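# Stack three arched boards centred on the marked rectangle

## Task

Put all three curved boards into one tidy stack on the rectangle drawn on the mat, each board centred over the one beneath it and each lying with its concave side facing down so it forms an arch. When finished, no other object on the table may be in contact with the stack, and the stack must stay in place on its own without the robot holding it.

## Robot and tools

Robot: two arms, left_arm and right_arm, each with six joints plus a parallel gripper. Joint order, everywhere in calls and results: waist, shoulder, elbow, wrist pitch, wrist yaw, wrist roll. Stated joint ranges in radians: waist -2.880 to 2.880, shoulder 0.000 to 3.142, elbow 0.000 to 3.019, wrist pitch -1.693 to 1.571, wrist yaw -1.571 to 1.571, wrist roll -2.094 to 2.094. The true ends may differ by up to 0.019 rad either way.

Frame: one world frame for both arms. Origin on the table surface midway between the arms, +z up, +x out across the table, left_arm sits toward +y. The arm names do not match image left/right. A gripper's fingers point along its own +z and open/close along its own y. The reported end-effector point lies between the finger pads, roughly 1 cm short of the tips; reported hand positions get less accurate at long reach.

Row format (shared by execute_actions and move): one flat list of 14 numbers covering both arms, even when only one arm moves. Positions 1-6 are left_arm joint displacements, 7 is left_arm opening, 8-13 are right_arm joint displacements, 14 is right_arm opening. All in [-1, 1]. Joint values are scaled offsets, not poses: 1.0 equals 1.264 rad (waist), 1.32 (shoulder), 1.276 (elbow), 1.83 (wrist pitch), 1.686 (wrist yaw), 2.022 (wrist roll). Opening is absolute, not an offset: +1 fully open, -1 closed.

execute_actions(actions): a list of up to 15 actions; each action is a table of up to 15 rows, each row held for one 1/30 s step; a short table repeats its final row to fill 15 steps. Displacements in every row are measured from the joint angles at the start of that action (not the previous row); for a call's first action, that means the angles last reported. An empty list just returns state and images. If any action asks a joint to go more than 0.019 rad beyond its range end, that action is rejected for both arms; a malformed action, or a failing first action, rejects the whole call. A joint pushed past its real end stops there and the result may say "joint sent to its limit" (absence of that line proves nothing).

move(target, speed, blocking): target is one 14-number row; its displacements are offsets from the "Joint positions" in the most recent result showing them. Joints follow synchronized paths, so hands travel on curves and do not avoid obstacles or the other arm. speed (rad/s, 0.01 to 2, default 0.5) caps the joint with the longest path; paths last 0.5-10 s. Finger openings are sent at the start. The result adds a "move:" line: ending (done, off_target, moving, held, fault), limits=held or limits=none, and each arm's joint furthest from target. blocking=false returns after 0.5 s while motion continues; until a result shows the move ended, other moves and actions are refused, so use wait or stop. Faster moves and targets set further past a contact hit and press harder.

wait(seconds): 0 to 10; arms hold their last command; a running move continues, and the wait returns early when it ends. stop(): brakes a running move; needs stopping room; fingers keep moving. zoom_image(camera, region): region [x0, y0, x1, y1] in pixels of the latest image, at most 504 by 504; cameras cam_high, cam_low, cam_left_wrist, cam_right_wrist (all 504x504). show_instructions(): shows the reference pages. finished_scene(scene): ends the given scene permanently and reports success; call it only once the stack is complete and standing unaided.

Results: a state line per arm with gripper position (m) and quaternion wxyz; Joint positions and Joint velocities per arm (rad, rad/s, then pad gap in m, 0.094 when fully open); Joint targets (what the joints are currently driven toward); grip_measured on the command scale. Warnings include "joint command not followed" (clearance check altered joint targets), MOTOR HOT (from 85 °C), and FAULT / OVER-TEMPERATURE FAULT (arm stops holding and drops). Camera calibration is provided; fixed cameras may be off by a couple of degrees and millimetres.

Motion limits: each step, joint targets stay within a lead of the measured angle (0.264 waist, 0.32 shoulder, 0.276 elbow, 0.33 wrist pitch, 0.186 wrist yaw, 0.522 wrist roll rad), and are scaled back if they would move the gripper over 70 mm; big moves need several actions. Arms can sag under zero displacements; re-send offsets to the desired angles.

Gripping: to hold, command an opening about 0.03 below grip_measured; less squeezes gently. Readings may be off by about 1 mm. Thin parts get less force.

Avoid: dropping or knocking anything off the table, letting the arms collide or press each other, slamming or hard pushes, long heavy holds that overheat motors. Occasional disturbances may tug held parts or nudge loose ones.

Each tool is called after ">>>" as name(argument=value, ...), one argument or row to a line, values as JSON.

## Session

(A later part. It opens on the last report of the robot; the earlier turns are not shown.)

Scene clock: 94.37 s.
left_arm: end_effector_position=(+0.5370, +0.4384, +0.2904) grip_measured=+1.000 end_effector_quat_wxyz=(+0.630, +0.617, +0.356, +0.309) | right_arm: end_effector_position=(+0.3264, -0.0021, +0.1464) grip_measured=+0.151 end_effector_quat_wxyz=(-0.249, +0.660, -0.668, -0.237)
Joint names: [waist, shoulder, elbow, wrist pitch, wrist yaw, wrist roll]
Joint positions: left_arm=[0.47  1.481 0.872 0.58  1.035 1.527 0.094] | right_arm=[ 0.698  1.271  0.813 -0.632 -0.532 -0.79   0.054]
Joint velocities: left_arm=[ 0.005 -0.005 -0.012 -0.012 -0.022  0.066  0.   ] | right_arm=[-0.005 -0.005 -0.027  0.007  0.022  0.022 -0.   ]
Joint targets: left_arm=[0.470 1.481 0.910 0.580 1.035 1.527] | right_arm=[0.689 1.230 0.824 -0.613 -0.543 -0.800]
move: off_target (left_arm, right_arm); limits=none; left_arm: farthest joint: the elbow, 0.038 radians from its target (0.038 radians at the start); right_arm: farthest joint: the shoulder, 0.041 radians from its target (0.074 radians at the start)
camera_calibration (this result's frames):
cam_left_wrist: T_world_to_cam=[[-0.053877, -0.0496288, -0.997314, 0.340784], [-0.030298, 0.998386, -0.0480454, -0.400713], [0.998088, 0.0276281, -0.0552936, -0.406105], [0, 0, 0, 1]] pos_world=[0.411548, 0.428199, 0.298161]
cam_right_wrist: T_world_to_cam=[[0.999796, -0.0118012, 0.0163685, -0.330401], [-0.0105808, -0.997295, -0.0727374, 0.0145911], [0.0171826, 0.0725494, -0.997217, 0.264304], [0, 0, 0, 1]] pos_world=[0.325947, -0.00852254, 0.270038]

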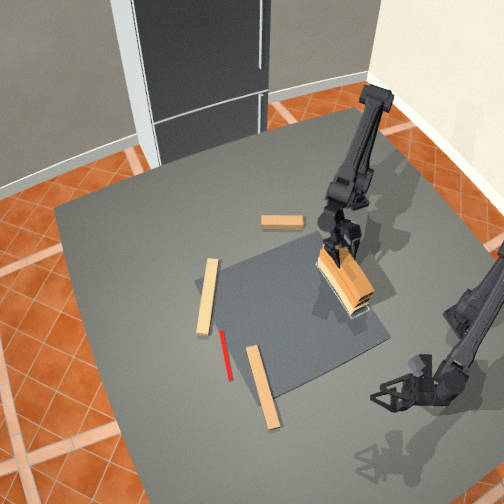

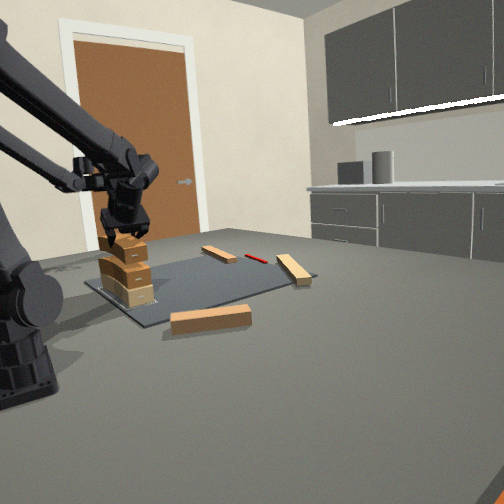

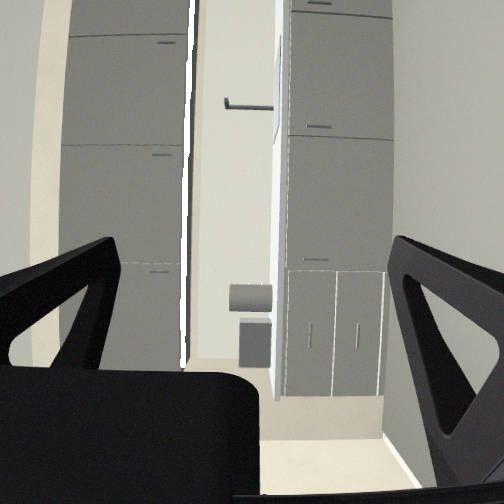

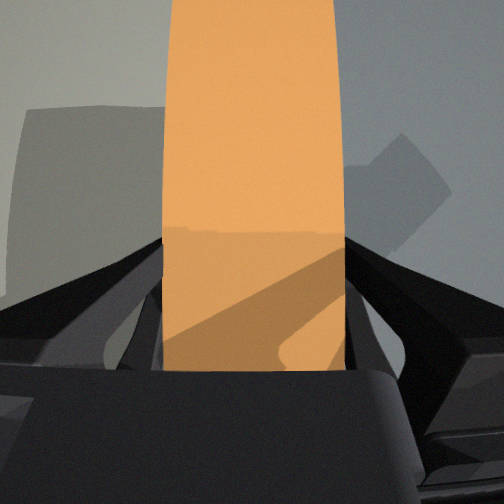

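>>> move(
  target=[0,0,0.03,0,0,0,1.0, 0,-0.015,-0.005,0.005,-0.008,-0.011,0.09],
  speed=0.04,
)

>>> zoom_image(
  camera="cam_low",
  region=[75,210,185,320],
)

>>> zoom_image(
  camera="cam_high",
  region=[300,230,400,330],
)

Scene clock: 95.90 s.
left_arm: end_effector_position=(+0.5370, +0.4384, +0.2904) grip_measured=+1.000 end_effector_quat_wxyz=(+0.630, +0.617, +0.356, +0.309) | right_arm: end_effector_position=(+0.3221, -0.0049, +0.1394) grip_measured=+0.151 end_effector_quat_wxyz=(-0.242, +0.664, -0.667, -0.237)
Joint names: [waist, shoulder, elbow, wrist pitch, wrist yaw, wrist roll]
Joint positions: left_arm=[0.47  1.481 0.872 0.58  1.035 1.527 0.094] | right_arm=[ 0.698  1.273  0.799 -0.632 -0.533 -0.802  0.054]
Joint velocities: left_arm=[ 0.005 -0.005  0.012 -0.007  0.007 -0.022  0.   ] | right_arm=[ 0.005 -0.015  0.007 -0.002 -0.066 -0.095 -0.   ]
Joint targets: left_arm=[0.470 1.481 0.910 0.580 1.035 1.527] | right_arm=[0.698 1.251 0.806 -0.623 -0.545 -0.812]
move: off_target (left_arm, right_arm); limits=none; left_arm: farthest joint: the elbow, 0.038 radians from its target (0.038 radians at the start); right_arm: farthest joint: the shoulder, 0.022 radians from its target (0.019 radians at the start)
camera_calibration (this result's frames):
cam_left_wrist: T_world_to_cam=[[-0.053877, -0.0496288, -0.997314, 0.340784], [-0.030298, 0.998386, -0.0480454, -0.400713], [0.998088, 0.0276281, -0.0552936, -0.406105], [0, 0, 0, 1]] pos_world=[0.411548, 0.428199, 0.298161]
cam_right_wrist: T_world_to_cam=[[0.99995, -0.00175072, 0.00980676, -0.325121], [-0.0011178, -0.997938, -0.0641765, 0.00698842], [0.0098989, 0.0641623, -0.99789, 0.260019], [0, 0, 0, 1]] pos_world=[0.322539, -0.0102786, 0.263107]

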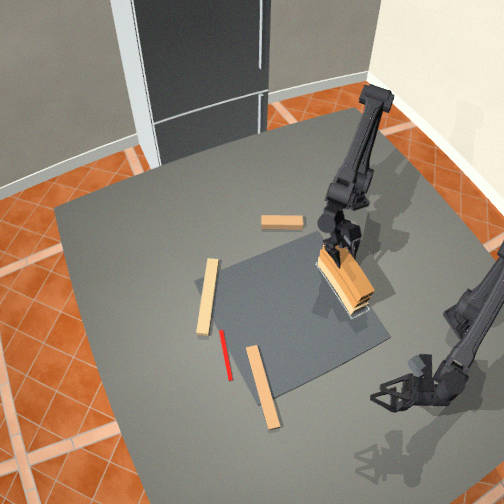

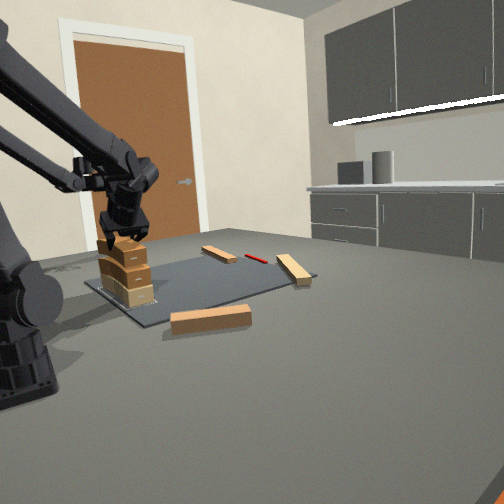

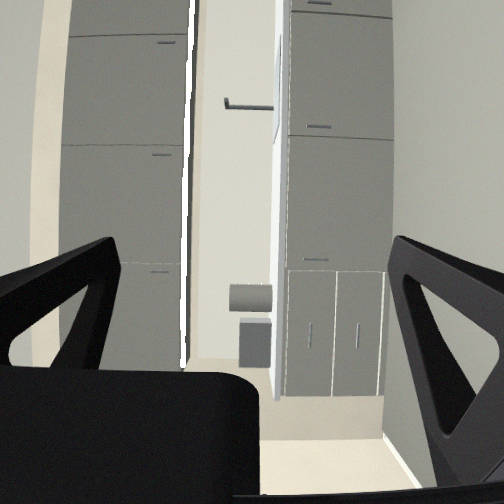

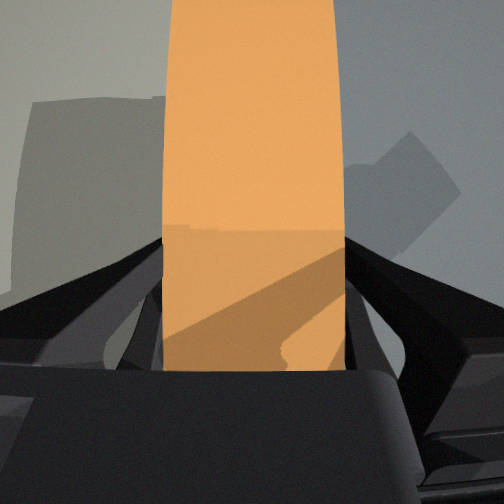

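Region (75, 210, 185, 320) of cam_low's 504x504 image, scaled by 4.582, with more detail than that image has.

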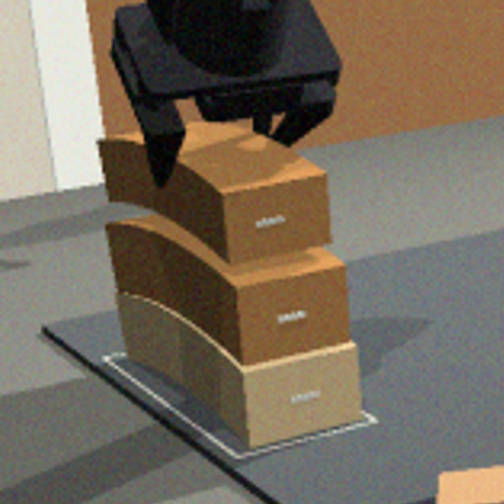

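Region (300, 230, 400, 330) of cam_high's 504x504 image, scaled by 5.040, with more detail than that image has.

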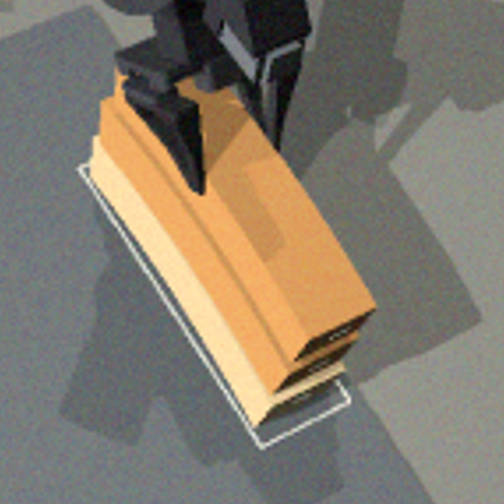

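>>> move(
  target=[0,0,0.03,0,0,0,1.0, -0.008,0.014,0.012,0.022,-0.006,0,0.09],
  speed=0.04,
)

>>> zoom_image(
  camera="cam_low",
  region=[75,210,185,320],
)

>>> zoom_image(
  camera="cam_high",
  region=[300,230,400,330],
)

Scene clock: 97.37 s.
left_arm: end_effector_position=(+0.5370, +0.4384, +0.2904) grip_measured=+1.000 end_effector_quat_wxyz=(+0.630, +0.617, +0.356, +0.309) | right_arm: end_effector_position=(+0.3207, -0.0063, +0.1298) grip_measured=+0.151 end_effector_quat_wxyz=(-0.233, +0.663, -0.670, -0.238)
Joint names: [waist, shoulder, elbow, wrist pitch, wrist yaw, wrist roll]
Joint positions: left_arm=[0.47  1.481 0.872 0.58  1.035 1.527 0.094] | right_arm=[ 0.698  1.29   0.791 -0.627 -0.533 -0.802  0.054]
Joint velocities: left_arm=[-0.015 -0.005  0.002 -0.017  0.051 -0.007  0.   ] | right_arm=[ 0.005 -0.005 -0.017  0.012  0.037 -0.066  0.   ]
Joint targets: left_arm=[0.470 1.481 0.910 0.580 1.035 1.527] | right_arm=[0.688 1.292 0.814 -0.592 -0.544 -0.801]
move: off_target (left_arm, right_arm); limits=none; left_arm: farthest joint: the elbow, 0.038 radians from its target (0.038 radians at the start); right_arm: farthest joint: the wrist pitch, 0.035 radians from its target (0.040 radians at the start)
camera_calibration (this result's frames):
cam_left_wrist: T_world_to_cam=[[-0.053877, -0.0496288, -0.997314, 0.340784], [-0.030298, 0.998386, -0.0480454, -0.400713], [0.998088, 0.0276281, -0.0552936, -0.406105], [0, 0, 0, 1]] pos_world=[0.411548, 0.428199, 0.298161]
cam_right_wrist: T_world_to_cam=[[0.999983, -0.00214532, -0.00548162, -0.321681], [-0.00242663, -0.998653, -0.0518387, 0.0038324], [-0.00536302, 0.0518511, -0.99864, 0.255411], [0, 0, 0, 1]] pos_world=[0.323054, -0.0101062, 0.2535]

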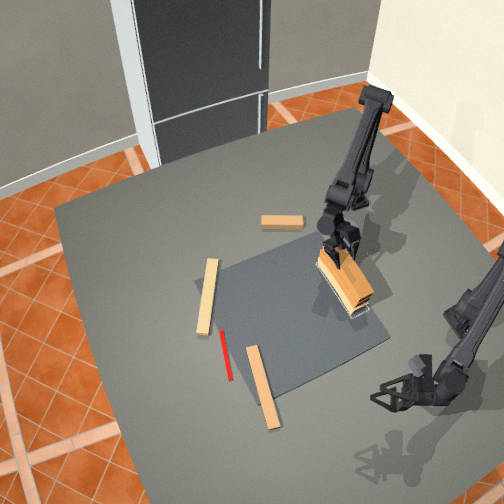

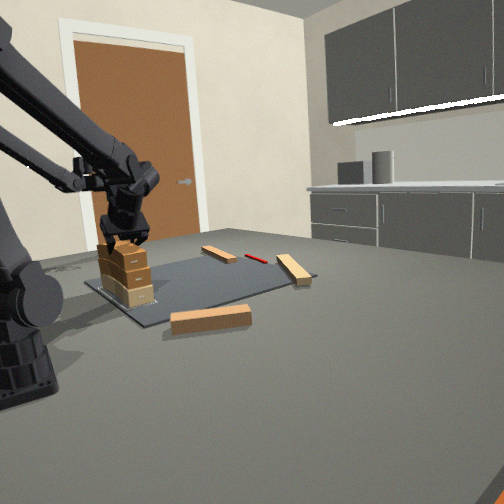

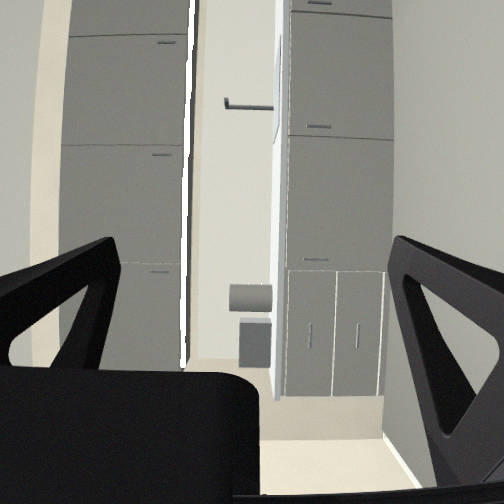

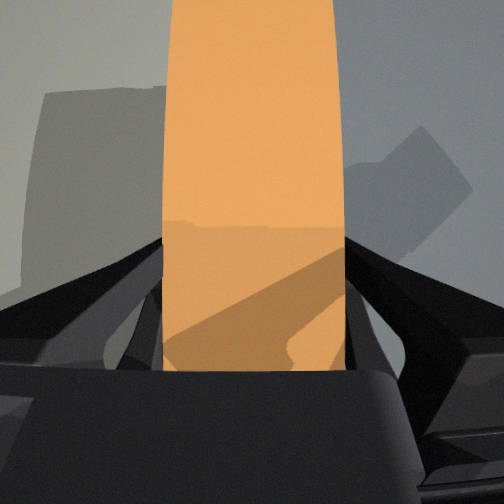

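Region (75, 210, 185, 320) of cam_low's 504x504 image, scaled by 4.582, with more detail than that image has.

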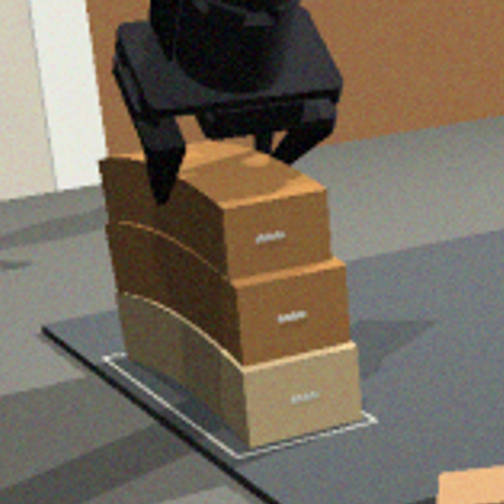

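Region (300, 230, 400, 330) of cam_high's 504x504 image, scaled by 5.040, with more detail than that image has.

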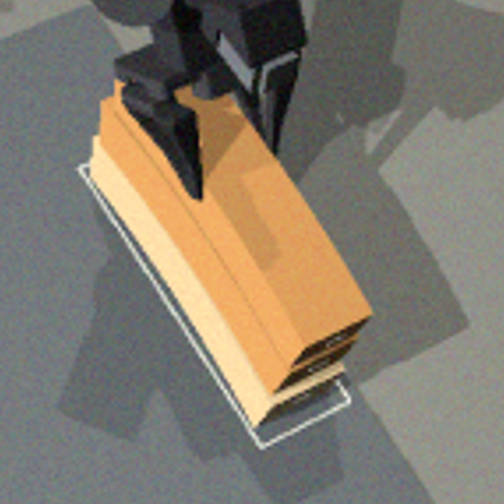

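>>> move(
  target=[0,0,0.03,0,0,0,1.0, -0.019,-0.01,0.03,0.022,0,-0.011,0.09],
  speed=0.03,
)

>>> zoom_image(
  camera="cam_low",
  region=[75,210,185,320],
)

>>> zoom_image(
  camera="cam_high",
  region=[300,230,400,330],
)

Scene clock: 99.27 s.
left_arm: end_effector_position=(+0.5370, +0.4384, +0.2904) grip_measured=+1.000 end_effector_quat_wxyz=(+0.630, +0.617, +0.356, +0.309) | right_arm: end_effector_position=(+0.3261, -0.0095, +0.1299) grip_measured=+0.151 end_effector_quat_wxyz=(-0.238, +0.661, -0.672, -0.234)
Joint names: [waist, shoulder, elbow, wrist pitch, wrist yaw, wrist roll]
Joint positions: left_arm=[0.47  1.481 0.872 0.58  1.035 1.527 0.094] | right_arm=[ 0.685  1.29   0.79  -0.619 -0.529 -0.806  0.054]
Joint velocities: left_arm=[-0.005 -0.015 -0.017 -0.017 -0.007  0.007  0.   ] | right_arm=[-0.005 -0.005 -0.002 -0.007 -0.022  0.007  0.   ]
Joint targets: left_arm=[0.470 1.481 0.910 0.580 1.035 1.527] | right_arm=[0.674 1.277 0.829 -0.586 -0.533 -0.824]
move: off_target (left_arm, right_arm); limits=none; left_arm: farthest joint: the elbow, 0.038 radians from its target (0.038 radians at the start); right_arm: farthest joint: the elbow, 0.039 radians from its target (0.038 radians at the start)
camera_calibration (this result's frames):
cam_left_wrist: T_world_to_cam=[[-0.053877, -0.0496288, -0.997314, 0.340784], [-0.030298, 0.998386, -0.0480454, -0.400713], [0.998088, 0.0276281, -0.0552936, -0.406105], [0, 0, 0, 1]] pos_world=[0.411548, 0.428199, 0.298161]
cam_right_wrist: T_world_to_cam=[[0.999906, -0.0129589, 0.0045195, -0.328414], [-0.012699, -0.998491, -0.0534351, 0.00423819], [0.00520513, 0.0533726, -0.998561, 0.252298], [0, 0, 0, 1]] pos_world=[0.327123, -0.0134899, 0.253645]

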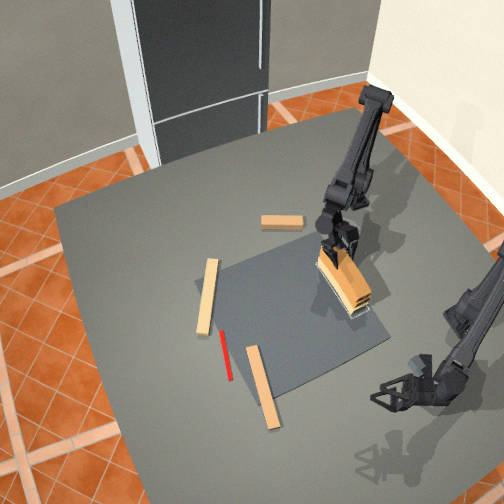

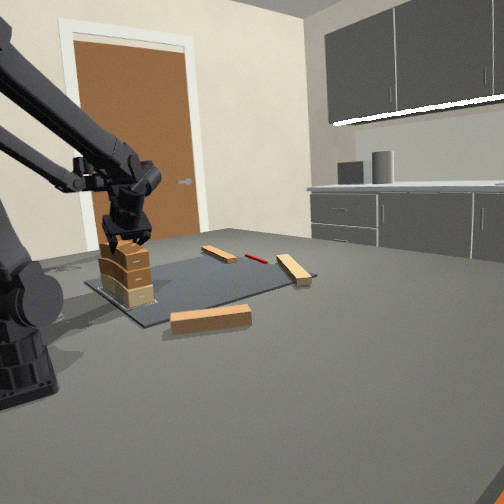

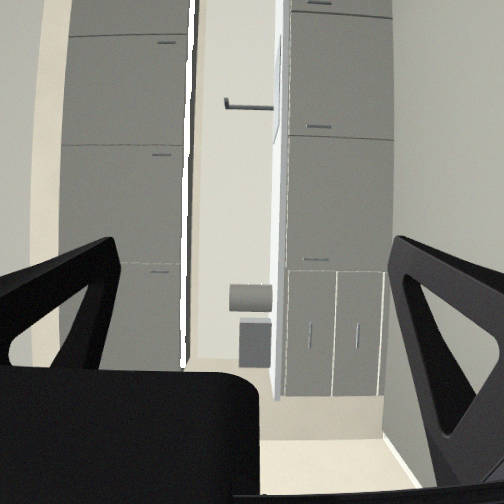

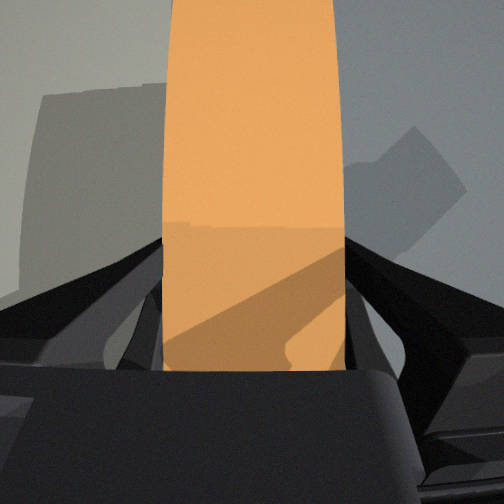

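Region (75, 210, 185, 320) of cam_low's 504x504 image, scaled by 4.582, with more detail than that image has.

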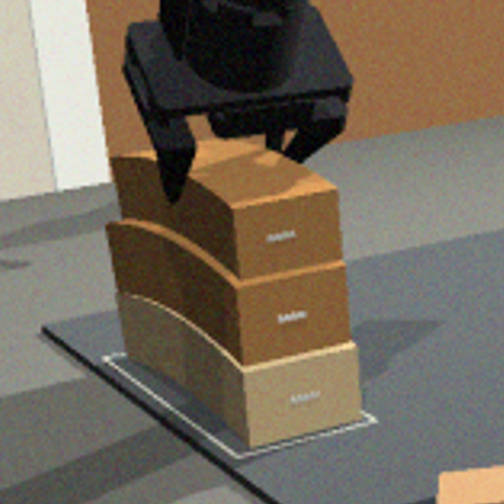

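Region (300, 230, 400, 330) of cam_high's 504x504 image, scaled by 5.040, with more detail than that image has.

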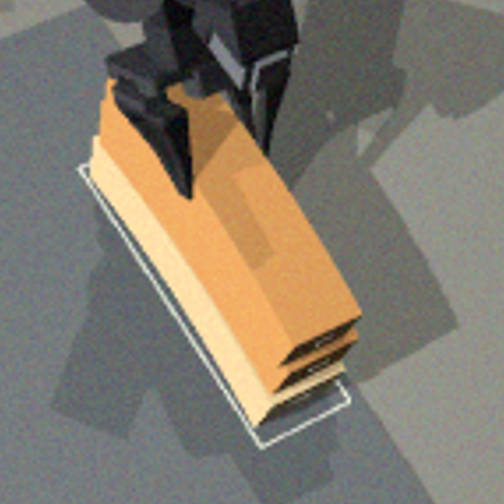

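>>> move(
  target=[0,0,0.03,0,0,0,1.0, 0.012,-0.01,0.03,0.015,-0.003,-0.013,0.09],
  speed=0.03,
)

>>> zoom_image(
  camera="cam_low",
  region=[75,210,185,320],
)

>>> zoom_image(
  camera="cam_high",
  region=[300,230,400,330],
)

Scene clock: 101.00 s.
left_arm: end_effector_position=(+0.5370, +0.4384, +0.2904) grip_measured=+1.000 end_effector_quat_wxyz=(+0.630, +0.617, +0.356, +0.309) | right_arm: end_effector_position=(+0.3255, -0.0092, +0.1297) grip_measured=+0.151 end_effector_quat_wxyz=(-0.239, +0.663, -0.671, -0.233)
Joint names: [waist, shoulder, elbow, wrist pitch, wrist yaw, wrist roll]
Joint positions: left_arm=[0.47  1.481 0.872 0.58  1.035 1.527 0.094] | right_arm=[ 0.687  1.29   0.79  -0.619 -0.528 -0.81   0.054]
Joint velocities: left_arm=[ 0.005 -0.005 -0.007 -0.007 -0.022 -0.007  0.   ] | right_arm=[-0.005 -0.005 -0.007 -0.022 -0.037  0.022 -0.   ]
Joint targets: left_arm=[0.470 1.481 0.910 0.580 1.035 1.527] | right_arm=[0.701 1.277 0.829 -0.592 -0.534 -0.832]
move: off_target (left_arm, right_arm); limits=none; left_arm: farthest joint: the elbow, 0.038 radians from its target (0.038 radians at the start); right_arm: farthest joint: the elbow, 0.039 radians from its target (0.038 radians at the start)
camera_calibration (this result's frames):
cam_left_wrist: T_world_to_cam=[[-0.053877, -0.0496288, -0.997314, 0.340784], [-0.030298, 0.998386, -0.0480454, -0.400713], [0.998088, 0.0276281, -0.0552936, -0.406105], [0, 0, 0, 1]] pos_world=[0.411548, 0.428199, 0.298161]
cam_right_wrist: T_world_to_cam=[[0.999938, -0.00850098, 0.00726096, -0.328229], [-0.00810721, -0.998581, -0.0526386, 0.00289622], [0.00769813, 0.0525764, -0.998587, 0.251246], [0, 0, 0, 1]] pos_world=[0.326298, -0.0131078, 0.253427]

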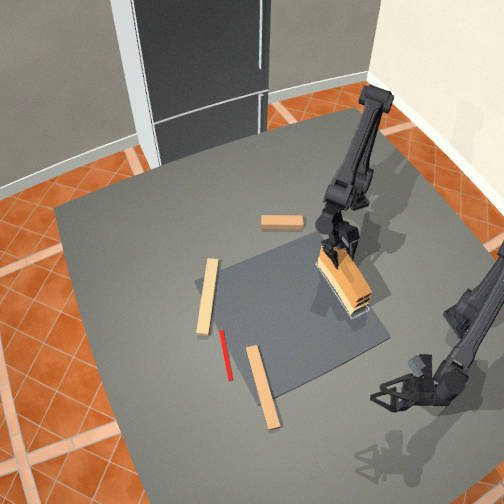

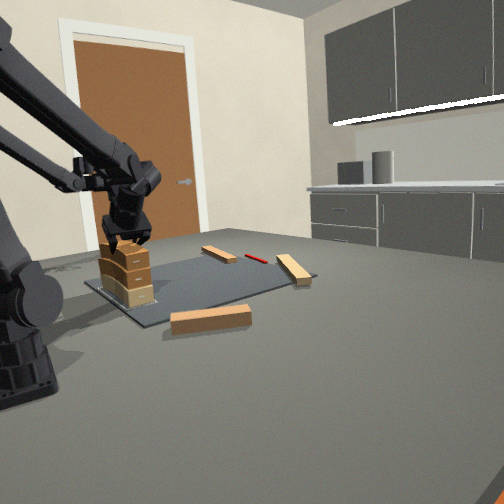

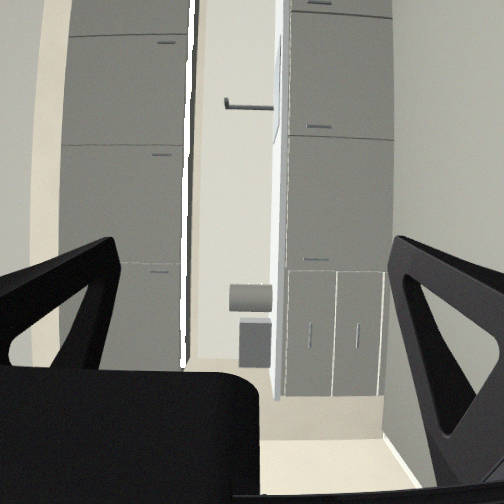

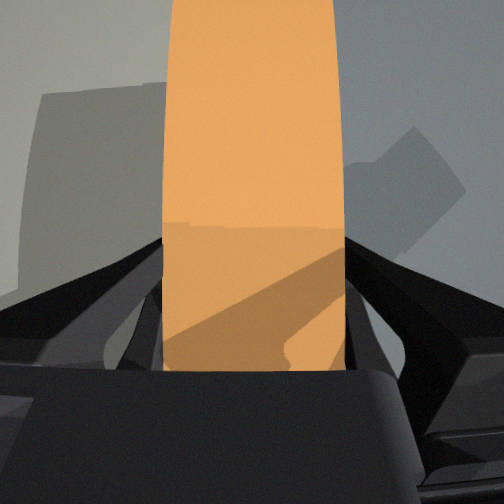

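Region (75, 210, 185, 320) of cam_low's 504x504 image, scaled by 4.582, with more detail than that image has.

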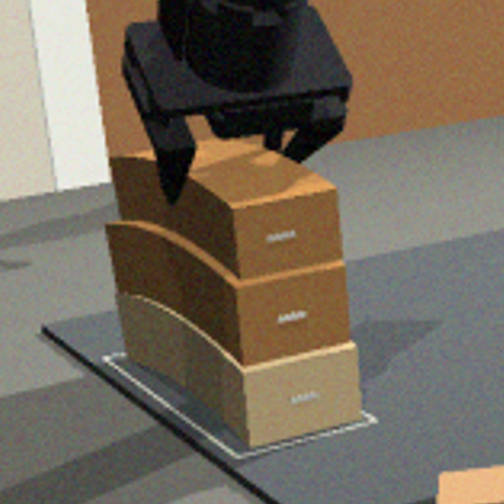

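Region (300, 230, 400, 330) of cam_high's 504x504 image, scaled by 5.040, with more detail than that image has.

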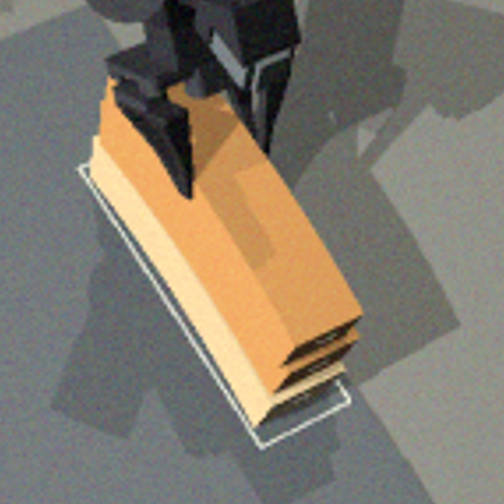

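One more small nudge in the same direction.

>>> move(
  target=[0,0,0.03,0,0,0,1.0, 0.016,-0.01,0.03,0.015,-0.003,-0.015,0.09],
  speed=0.03,
)

>>> zoom_image(
  camera="cam_low",
  region=[75,210,185,320],
)

>>> zoom_image(
  camera="cam_high",
  region=[300,230,400,330],
)

Scene clock: 102.80 s.
left_arm: end_effector_position=(+0.5370, +0.4384, +0.2904) grip_measured=+1.000 end_effector_quat_wxyz=(+0.630, +0.617, +0.356, +0.309) | right_arm: end_effector_position=(+0.3244, -0.0081, +0.1297) grip_measured=+0.151 end_effector_quat_wxyz=(-0.239, +0.667, -0.666, -0.233)
Joint names: [waist, shoulder, elbow, wrist pitch, wrist yaw, wrist roll]
Joint positions: left_arm=[0.47  1.481 0.872 0.58  1.035 1.527 0.094] | right_arm=[ 0.691  1.29   0.79  -0.619 -0.528 -0.82   0.054]
Joint velocities: left_arm=[-0.015  0.005 -0.002 -0.017 -0.022  0.037  0.   ] | right_arm=[-0.024 -0.005 -0.017 -0.027  0.051 -0.022 -0.   ]
Joint targets: left_arm=[0.470 1.481 0.910 0.580 1.035 1.527] | right_arm=[0.707 1.277 0.828 -0.592 -0.534 -0.841]
move: off_target (left_arm, right_arm); limits=none; left_arm: farthest joint: the elbow, 0.038 radians from its target (0.038 radians at the start); right_arm: farthest joint: the elbow, 0.039 radians from its target (0.039 radians at the start)
camera_calibration (this result's frames):
cam_left_wrist: T_world_to_cam=[[-0.053877, -0.0496288, -0.997314, 0.340784], [-0.030298, 0.998386, -0.0480454, -0.400713], [0.998088, 0.0276281, -0.0552936, -0.406105], [0, 0, 0, 1]] pos_world=[0.411548, 0.428199, 0.298161]
cam_right_wrist: T_world_to_cam=[[0.999906, 0.0025633, 0.0134625, -0.327776], [0.00326397, -0.998627, -0.0522847, 0.000199002], [0.01331, 0.0523238, -0.998541, 0.249342], [0, 0, 0, 1]] pos_world=[0.324425, -0.0120076, 0.253401]

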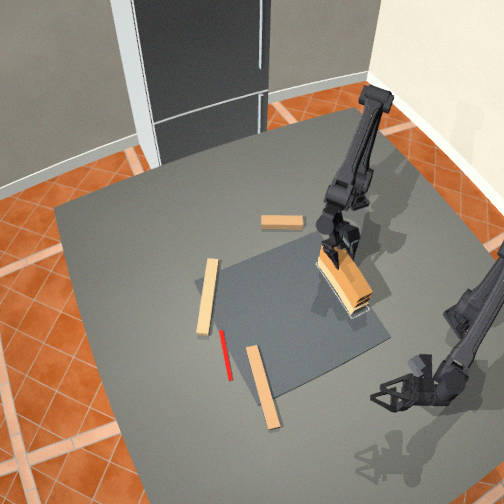

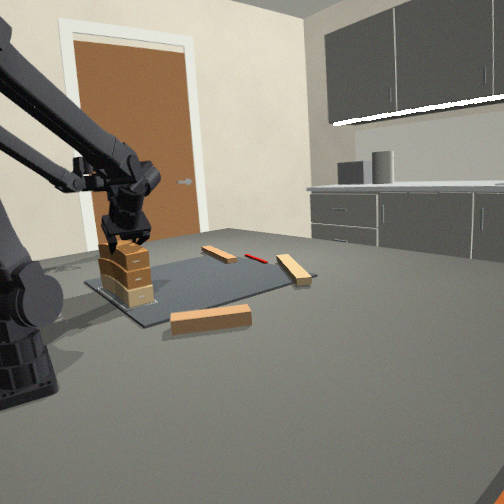

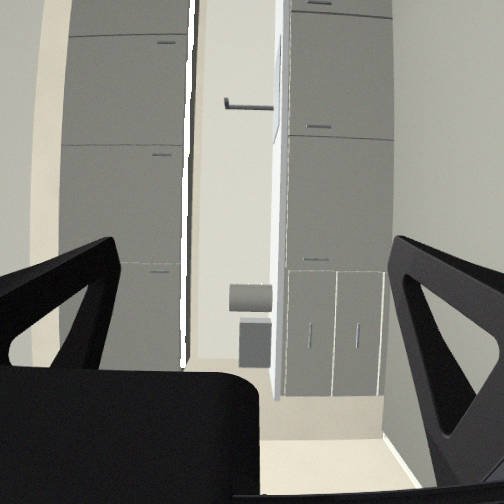

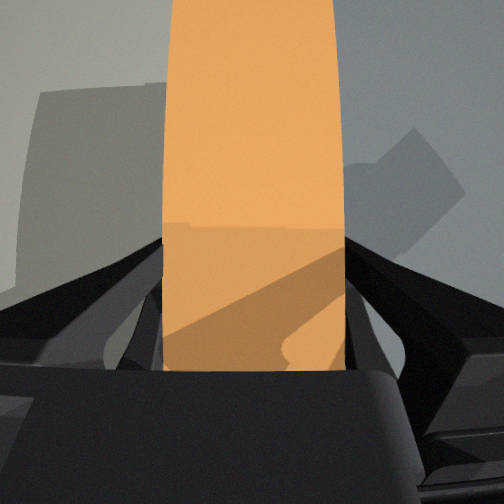

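Region (75, 210, 185, 320) of cam_low's 504x504 image, scaled by 4.582, with more detail than that image has.

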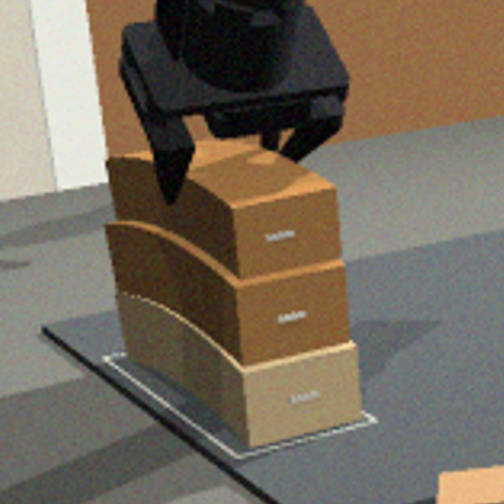

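Region (300, 230, 400, 330) of cam_high's 504x504 image, scaled by 5.040, with more detail than that image has.

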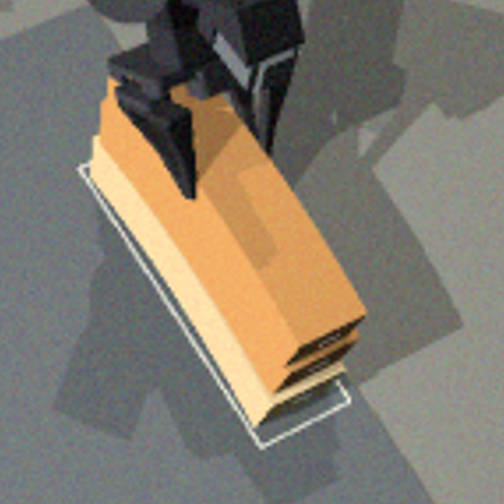

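Well aligned. Settling, releasing and lifting clear.

>>> move(
  target=[0,0,0.03,0,0,0,1.0, 0,0.003,0.0,0.01,0,0,0.09],
  speed=0.03,
)

>>> move(
  target=[0,0,0.03,0,0,0,1.0, 0,0,0.01,0.005,0,0,0.9],
)

>>> move(
  target=[0,0,0.03,0,0,0,1.0, 0,-0.12,0.13,-0.13,0,0,1.0],
  speed=0.4,
)

>>> zoom_image(
  camera="cam_low",
  region=[75,210,185,320],
)

>>> zoom_image(
  camera="cam_high",
  region=[300,230,400,330],
)

Scene clock: 104.57 s.
left_arm: end_effector_position=(+0.5370, +0.4384, +0.2904) grip_measured=+1.000 end_effector_quat_wxyz=(+0.630, +0.617, +0.356, +0.309) | right_arm: end_effector_position=(+0.3245, -0.0082, +0.1296) grip_measured=+0.151 end_effector_quat_wxyz=(-0.239, +0.667, -0.666, -0.232)
Joint names: [waist, shoulder, elbow, wrist pitch, wrist yaw, wrist roll]
Joint positions: left_arm=[0.47  1.481 0.872 0.58  1.035 1.527 0.094] | right_arm=[ 0.691  1.29   0.79  -0.619 -0.527 -0.819  0.054]
Joint velocities: left_arm=[-0.005  0.005 -0.012 -0.002  0.037 -0.081  0.   ] | right_arm=[-0.005 -0.005  0.017  0.007 -0.051  0.007 -0.001]
Joint targets: left_arm=[0.470 1.481 0.910 0.580 1.035 1.527] | right_arm=[0.691 1.294 0.790 -0.601 -0.528 -0.820]
move: off_target (left_arm); limits=none; left_arm: farthest joint: the elbow, 0.038 radians from its target (0.038 radians at the start); right_arm: farthest joint: the wrist pitch, 0.019 radians from its target (0.019 radians at the start)
camera_calibration (this result's frames):
cam_left_wrist: T_world_to_cam=[[-0.053877, -0.0496288, -0.997314, 0.340784], [-0.030298, 0.998386, -0.0480454, -0.400713], [0.998088, 0.0276281, -0.0552936, -0.406105], [0, 0, 0, 1]] pos_world=[0.411548, 0.428199, 0.298161]
cam_right_wrist: T_world_to_cam=[[0.999905, 0.0019416, 0.013625, -0.32789], [0.0026441, -0.998657, -0.0517328, 0.000250317], [0.0135062, 0.051764, -0.998568, 0.24922], [0, 0, 0, 1]] pos_world=[0.324493, -0.012014, 0.253344]

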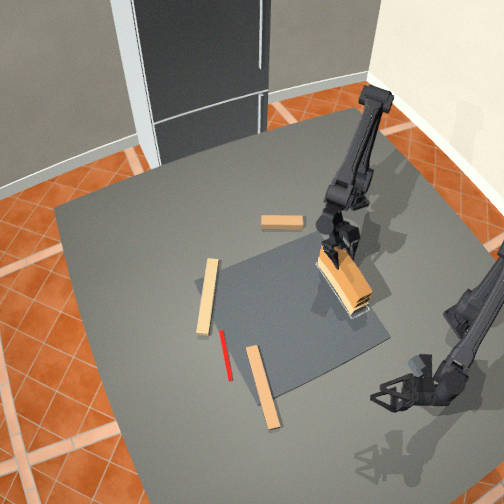

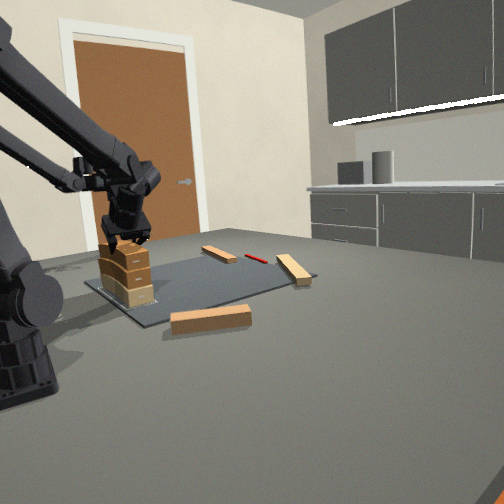

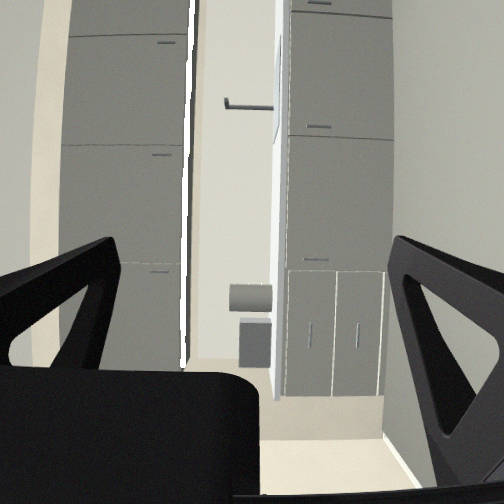

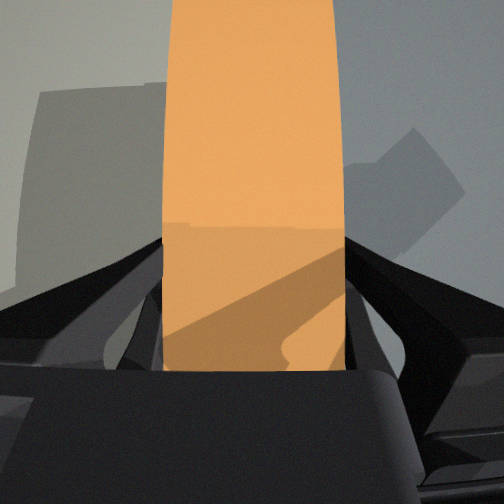

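Scene clock: 105.27 s.
left_arm: end_effector_position=(+0.5370, +0.4384, +0.2904) grip_measured=+1.000 end_effector_quat_wxyz=(+0.630, +0.617, +0.356, +0.309) | right_arm: end_effector_position=(+0.3245, -0.0082, +0.1296) grip_measured=+0.898 end_effector_quat_wxyz=(-0.239, +0.667, -0.667, -0.232)
Joint names: [waist, shoulder, elbow, wrist pitch, wrist yaw, wrist roll]
Joint positions: left_arm=[0.47  1.481 0.872 0.58  1.035 1.527 0.094] | right_arm=[ 0.691  1.29   0.79  -0.619 -0.527 -0.819  0.089]
Joint velocities: left_arm=[-0.015 -0.034 -0.012  0.032  0.051  0.081  0.   ] | right_arm=[-0.015 -0.005 -0.002 -0.012  0.007  0.022  0.   ]
Joint targets: left_arm=[0.470 1.481 0.910 0.580 1.035 1.527] | right_arm=[0.691 1.290 0.802 -0.610 -0.527 -0.820]
move: off_target (left_arm); limits=none; left_arm: farthest joint: the elbow, 0.038 radians from its target (0.038 radians at the start); right_arm: farthest joint: the elbow, 0.013 radians from its target (0.013 radians at the start)
camera_calibration (this result's frames):
cam_left_wrist: T_world_to_cam=[[-0.053877, -0.0496288, -0.997314, 0.340784], [-0.030298, 0.998386, -0.0480454, -0.400713], [0.998088, 0.0276281, -0.0552936, -0.406105], [0, 0, 0, 1]] pos_world=[0.411548, 0.428199, 0.298161]
cam_right_wrist: T_world_to_cam=[[0.999909, 0.0016449, 0.0133852, -0.327863], [0.00233542, -0.998658, -0.0517369, 0.000350998], [0.0132822, 0.0517634, -0.998571, 0.249293], [0, 0, 0, 1]] pos_world=[0.324521, -0.0120144, 0.253344]

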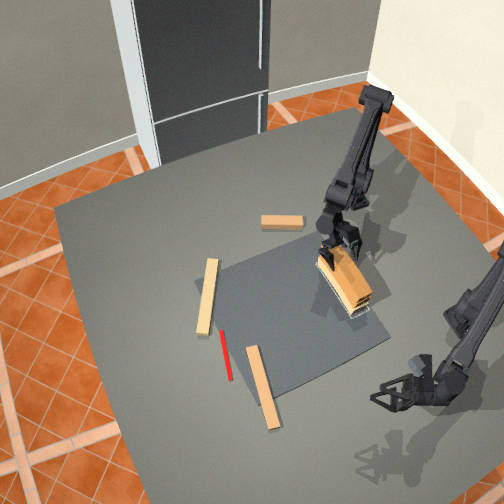

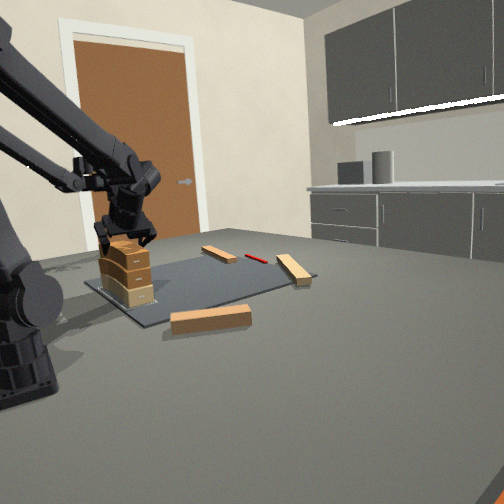

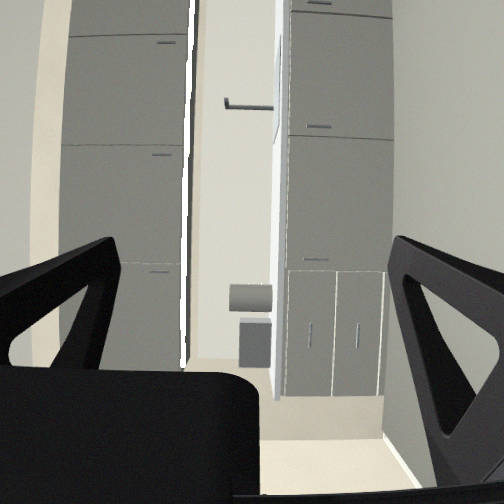

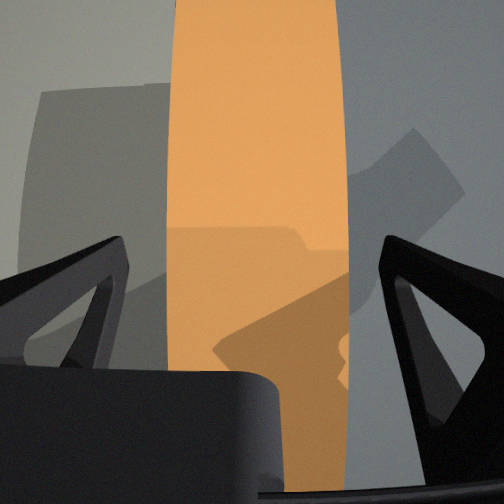

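Scene clock: 106.37 s.
left_arm: end_effector_position=(+0.5370, +0.4384, +0.2904) grip_measured=+1.000 end_effector_quat_wxyz=(+0.630, +0.617, +0.356, +0.309) | right_arm: end_effector_position=(+0.3136, -0.0161, +0.2190) grip_measured=+1.000 end_effector_quat_wxyz=(-0.259, +0.668, -0.659, -0.229)
Joint names: [waist, shoulder, elbow, wrist pitch, wrist yaw, wrist roll]
Joint positions: left_arm=[0.47  1.481 0.872 0.58  1.035 1.527 0.094] | right_arm=[ 0.691  1.135  0.904 -0.846 -0.527 -0.819  0.094]
Joint velocities: left_arm=[-0.015  0.005 -0.017 -0.002  0.081  0.007  0.   ] | right_arm=[-0.005 -0.005  0.002  0.002 -0.022  0.007  0.   ]
Joint targets: left_arm=[0.470 1.481 0.910 0.580 1.035 1.527] | right_arm=[0.691 1.131 0.956 -0.857 -0.527 -0.819]
move: off_target (left_arm, right_arm); limits=none; left_arm: farthest joint: the elbow, 0.038 radians from its target (0.038 radians at the start); right_arm: farthest joint: the elbow, 0.052 radians from its target (0.166 radians at the start)
camera_calibration (this result's frames):
cam_left_wrist: T_world_to_cam=[[-0.053877, -0.0496288, -0.997314, 0.340784], [-0.030298, 0.998386, -0.0480454, -0.400713], [0.998088, 0.0276281, -0.0552936, -0.406105], [0, 0, 0, 1]] pos_world=[0.411548, 0.428199, 0.298161]
cam_right_wrist: T_world_to_cam=[[0.998849, 0.000874421, 0.0479662, -0.325455], [0.00455517, -0.997045, -0.0766809, 0.00192536], [0.0477574, 0.0768111, -0.995901, 0.328137], [0, 0, 0, 1]] pos_world=[0.3094, -0.0230003, 0.342551]

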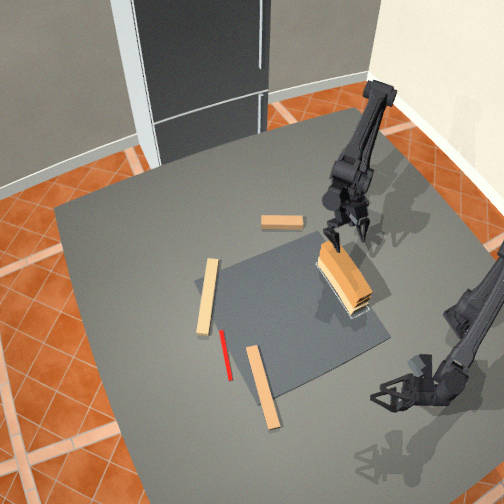

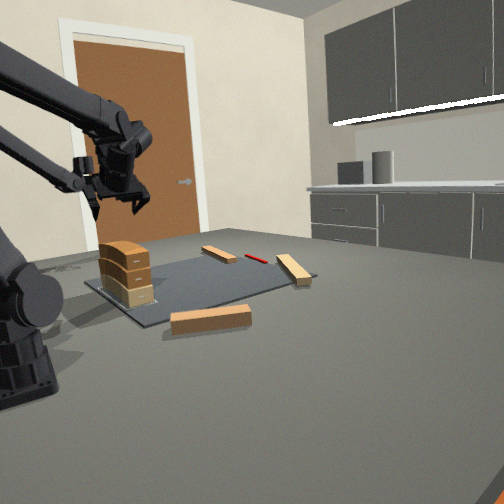

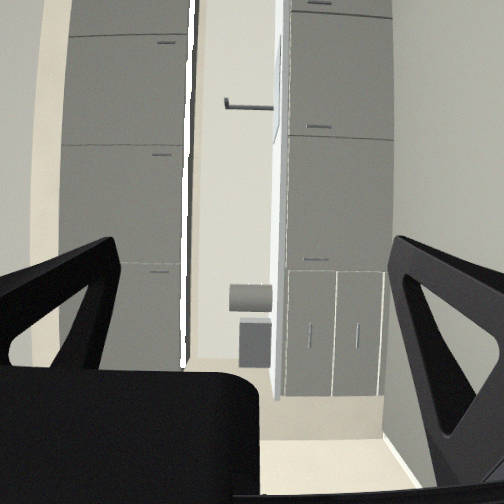

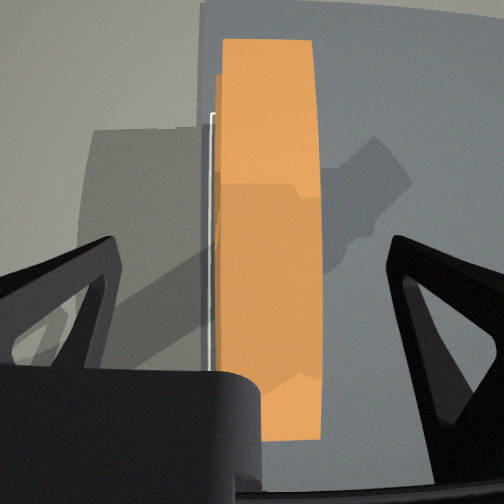

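Region (75, 210, 185, 320) of cam_low's 504x504 image, scaled by 4.582, with more detail than that image has.

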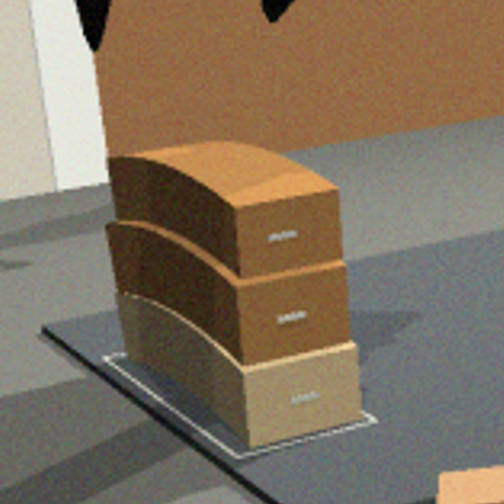

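Region (300, 230, 400, 330) of cam_high's 504x504 image, scaled by 5.040, with more detail than that image has.

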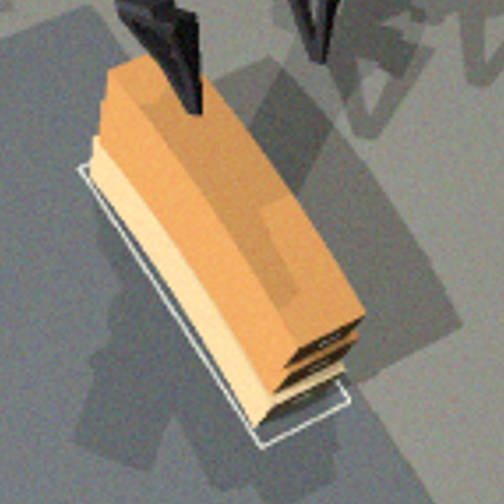

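>>> finished_scene(
  scene=2,
)

The scene is finished: the task was done.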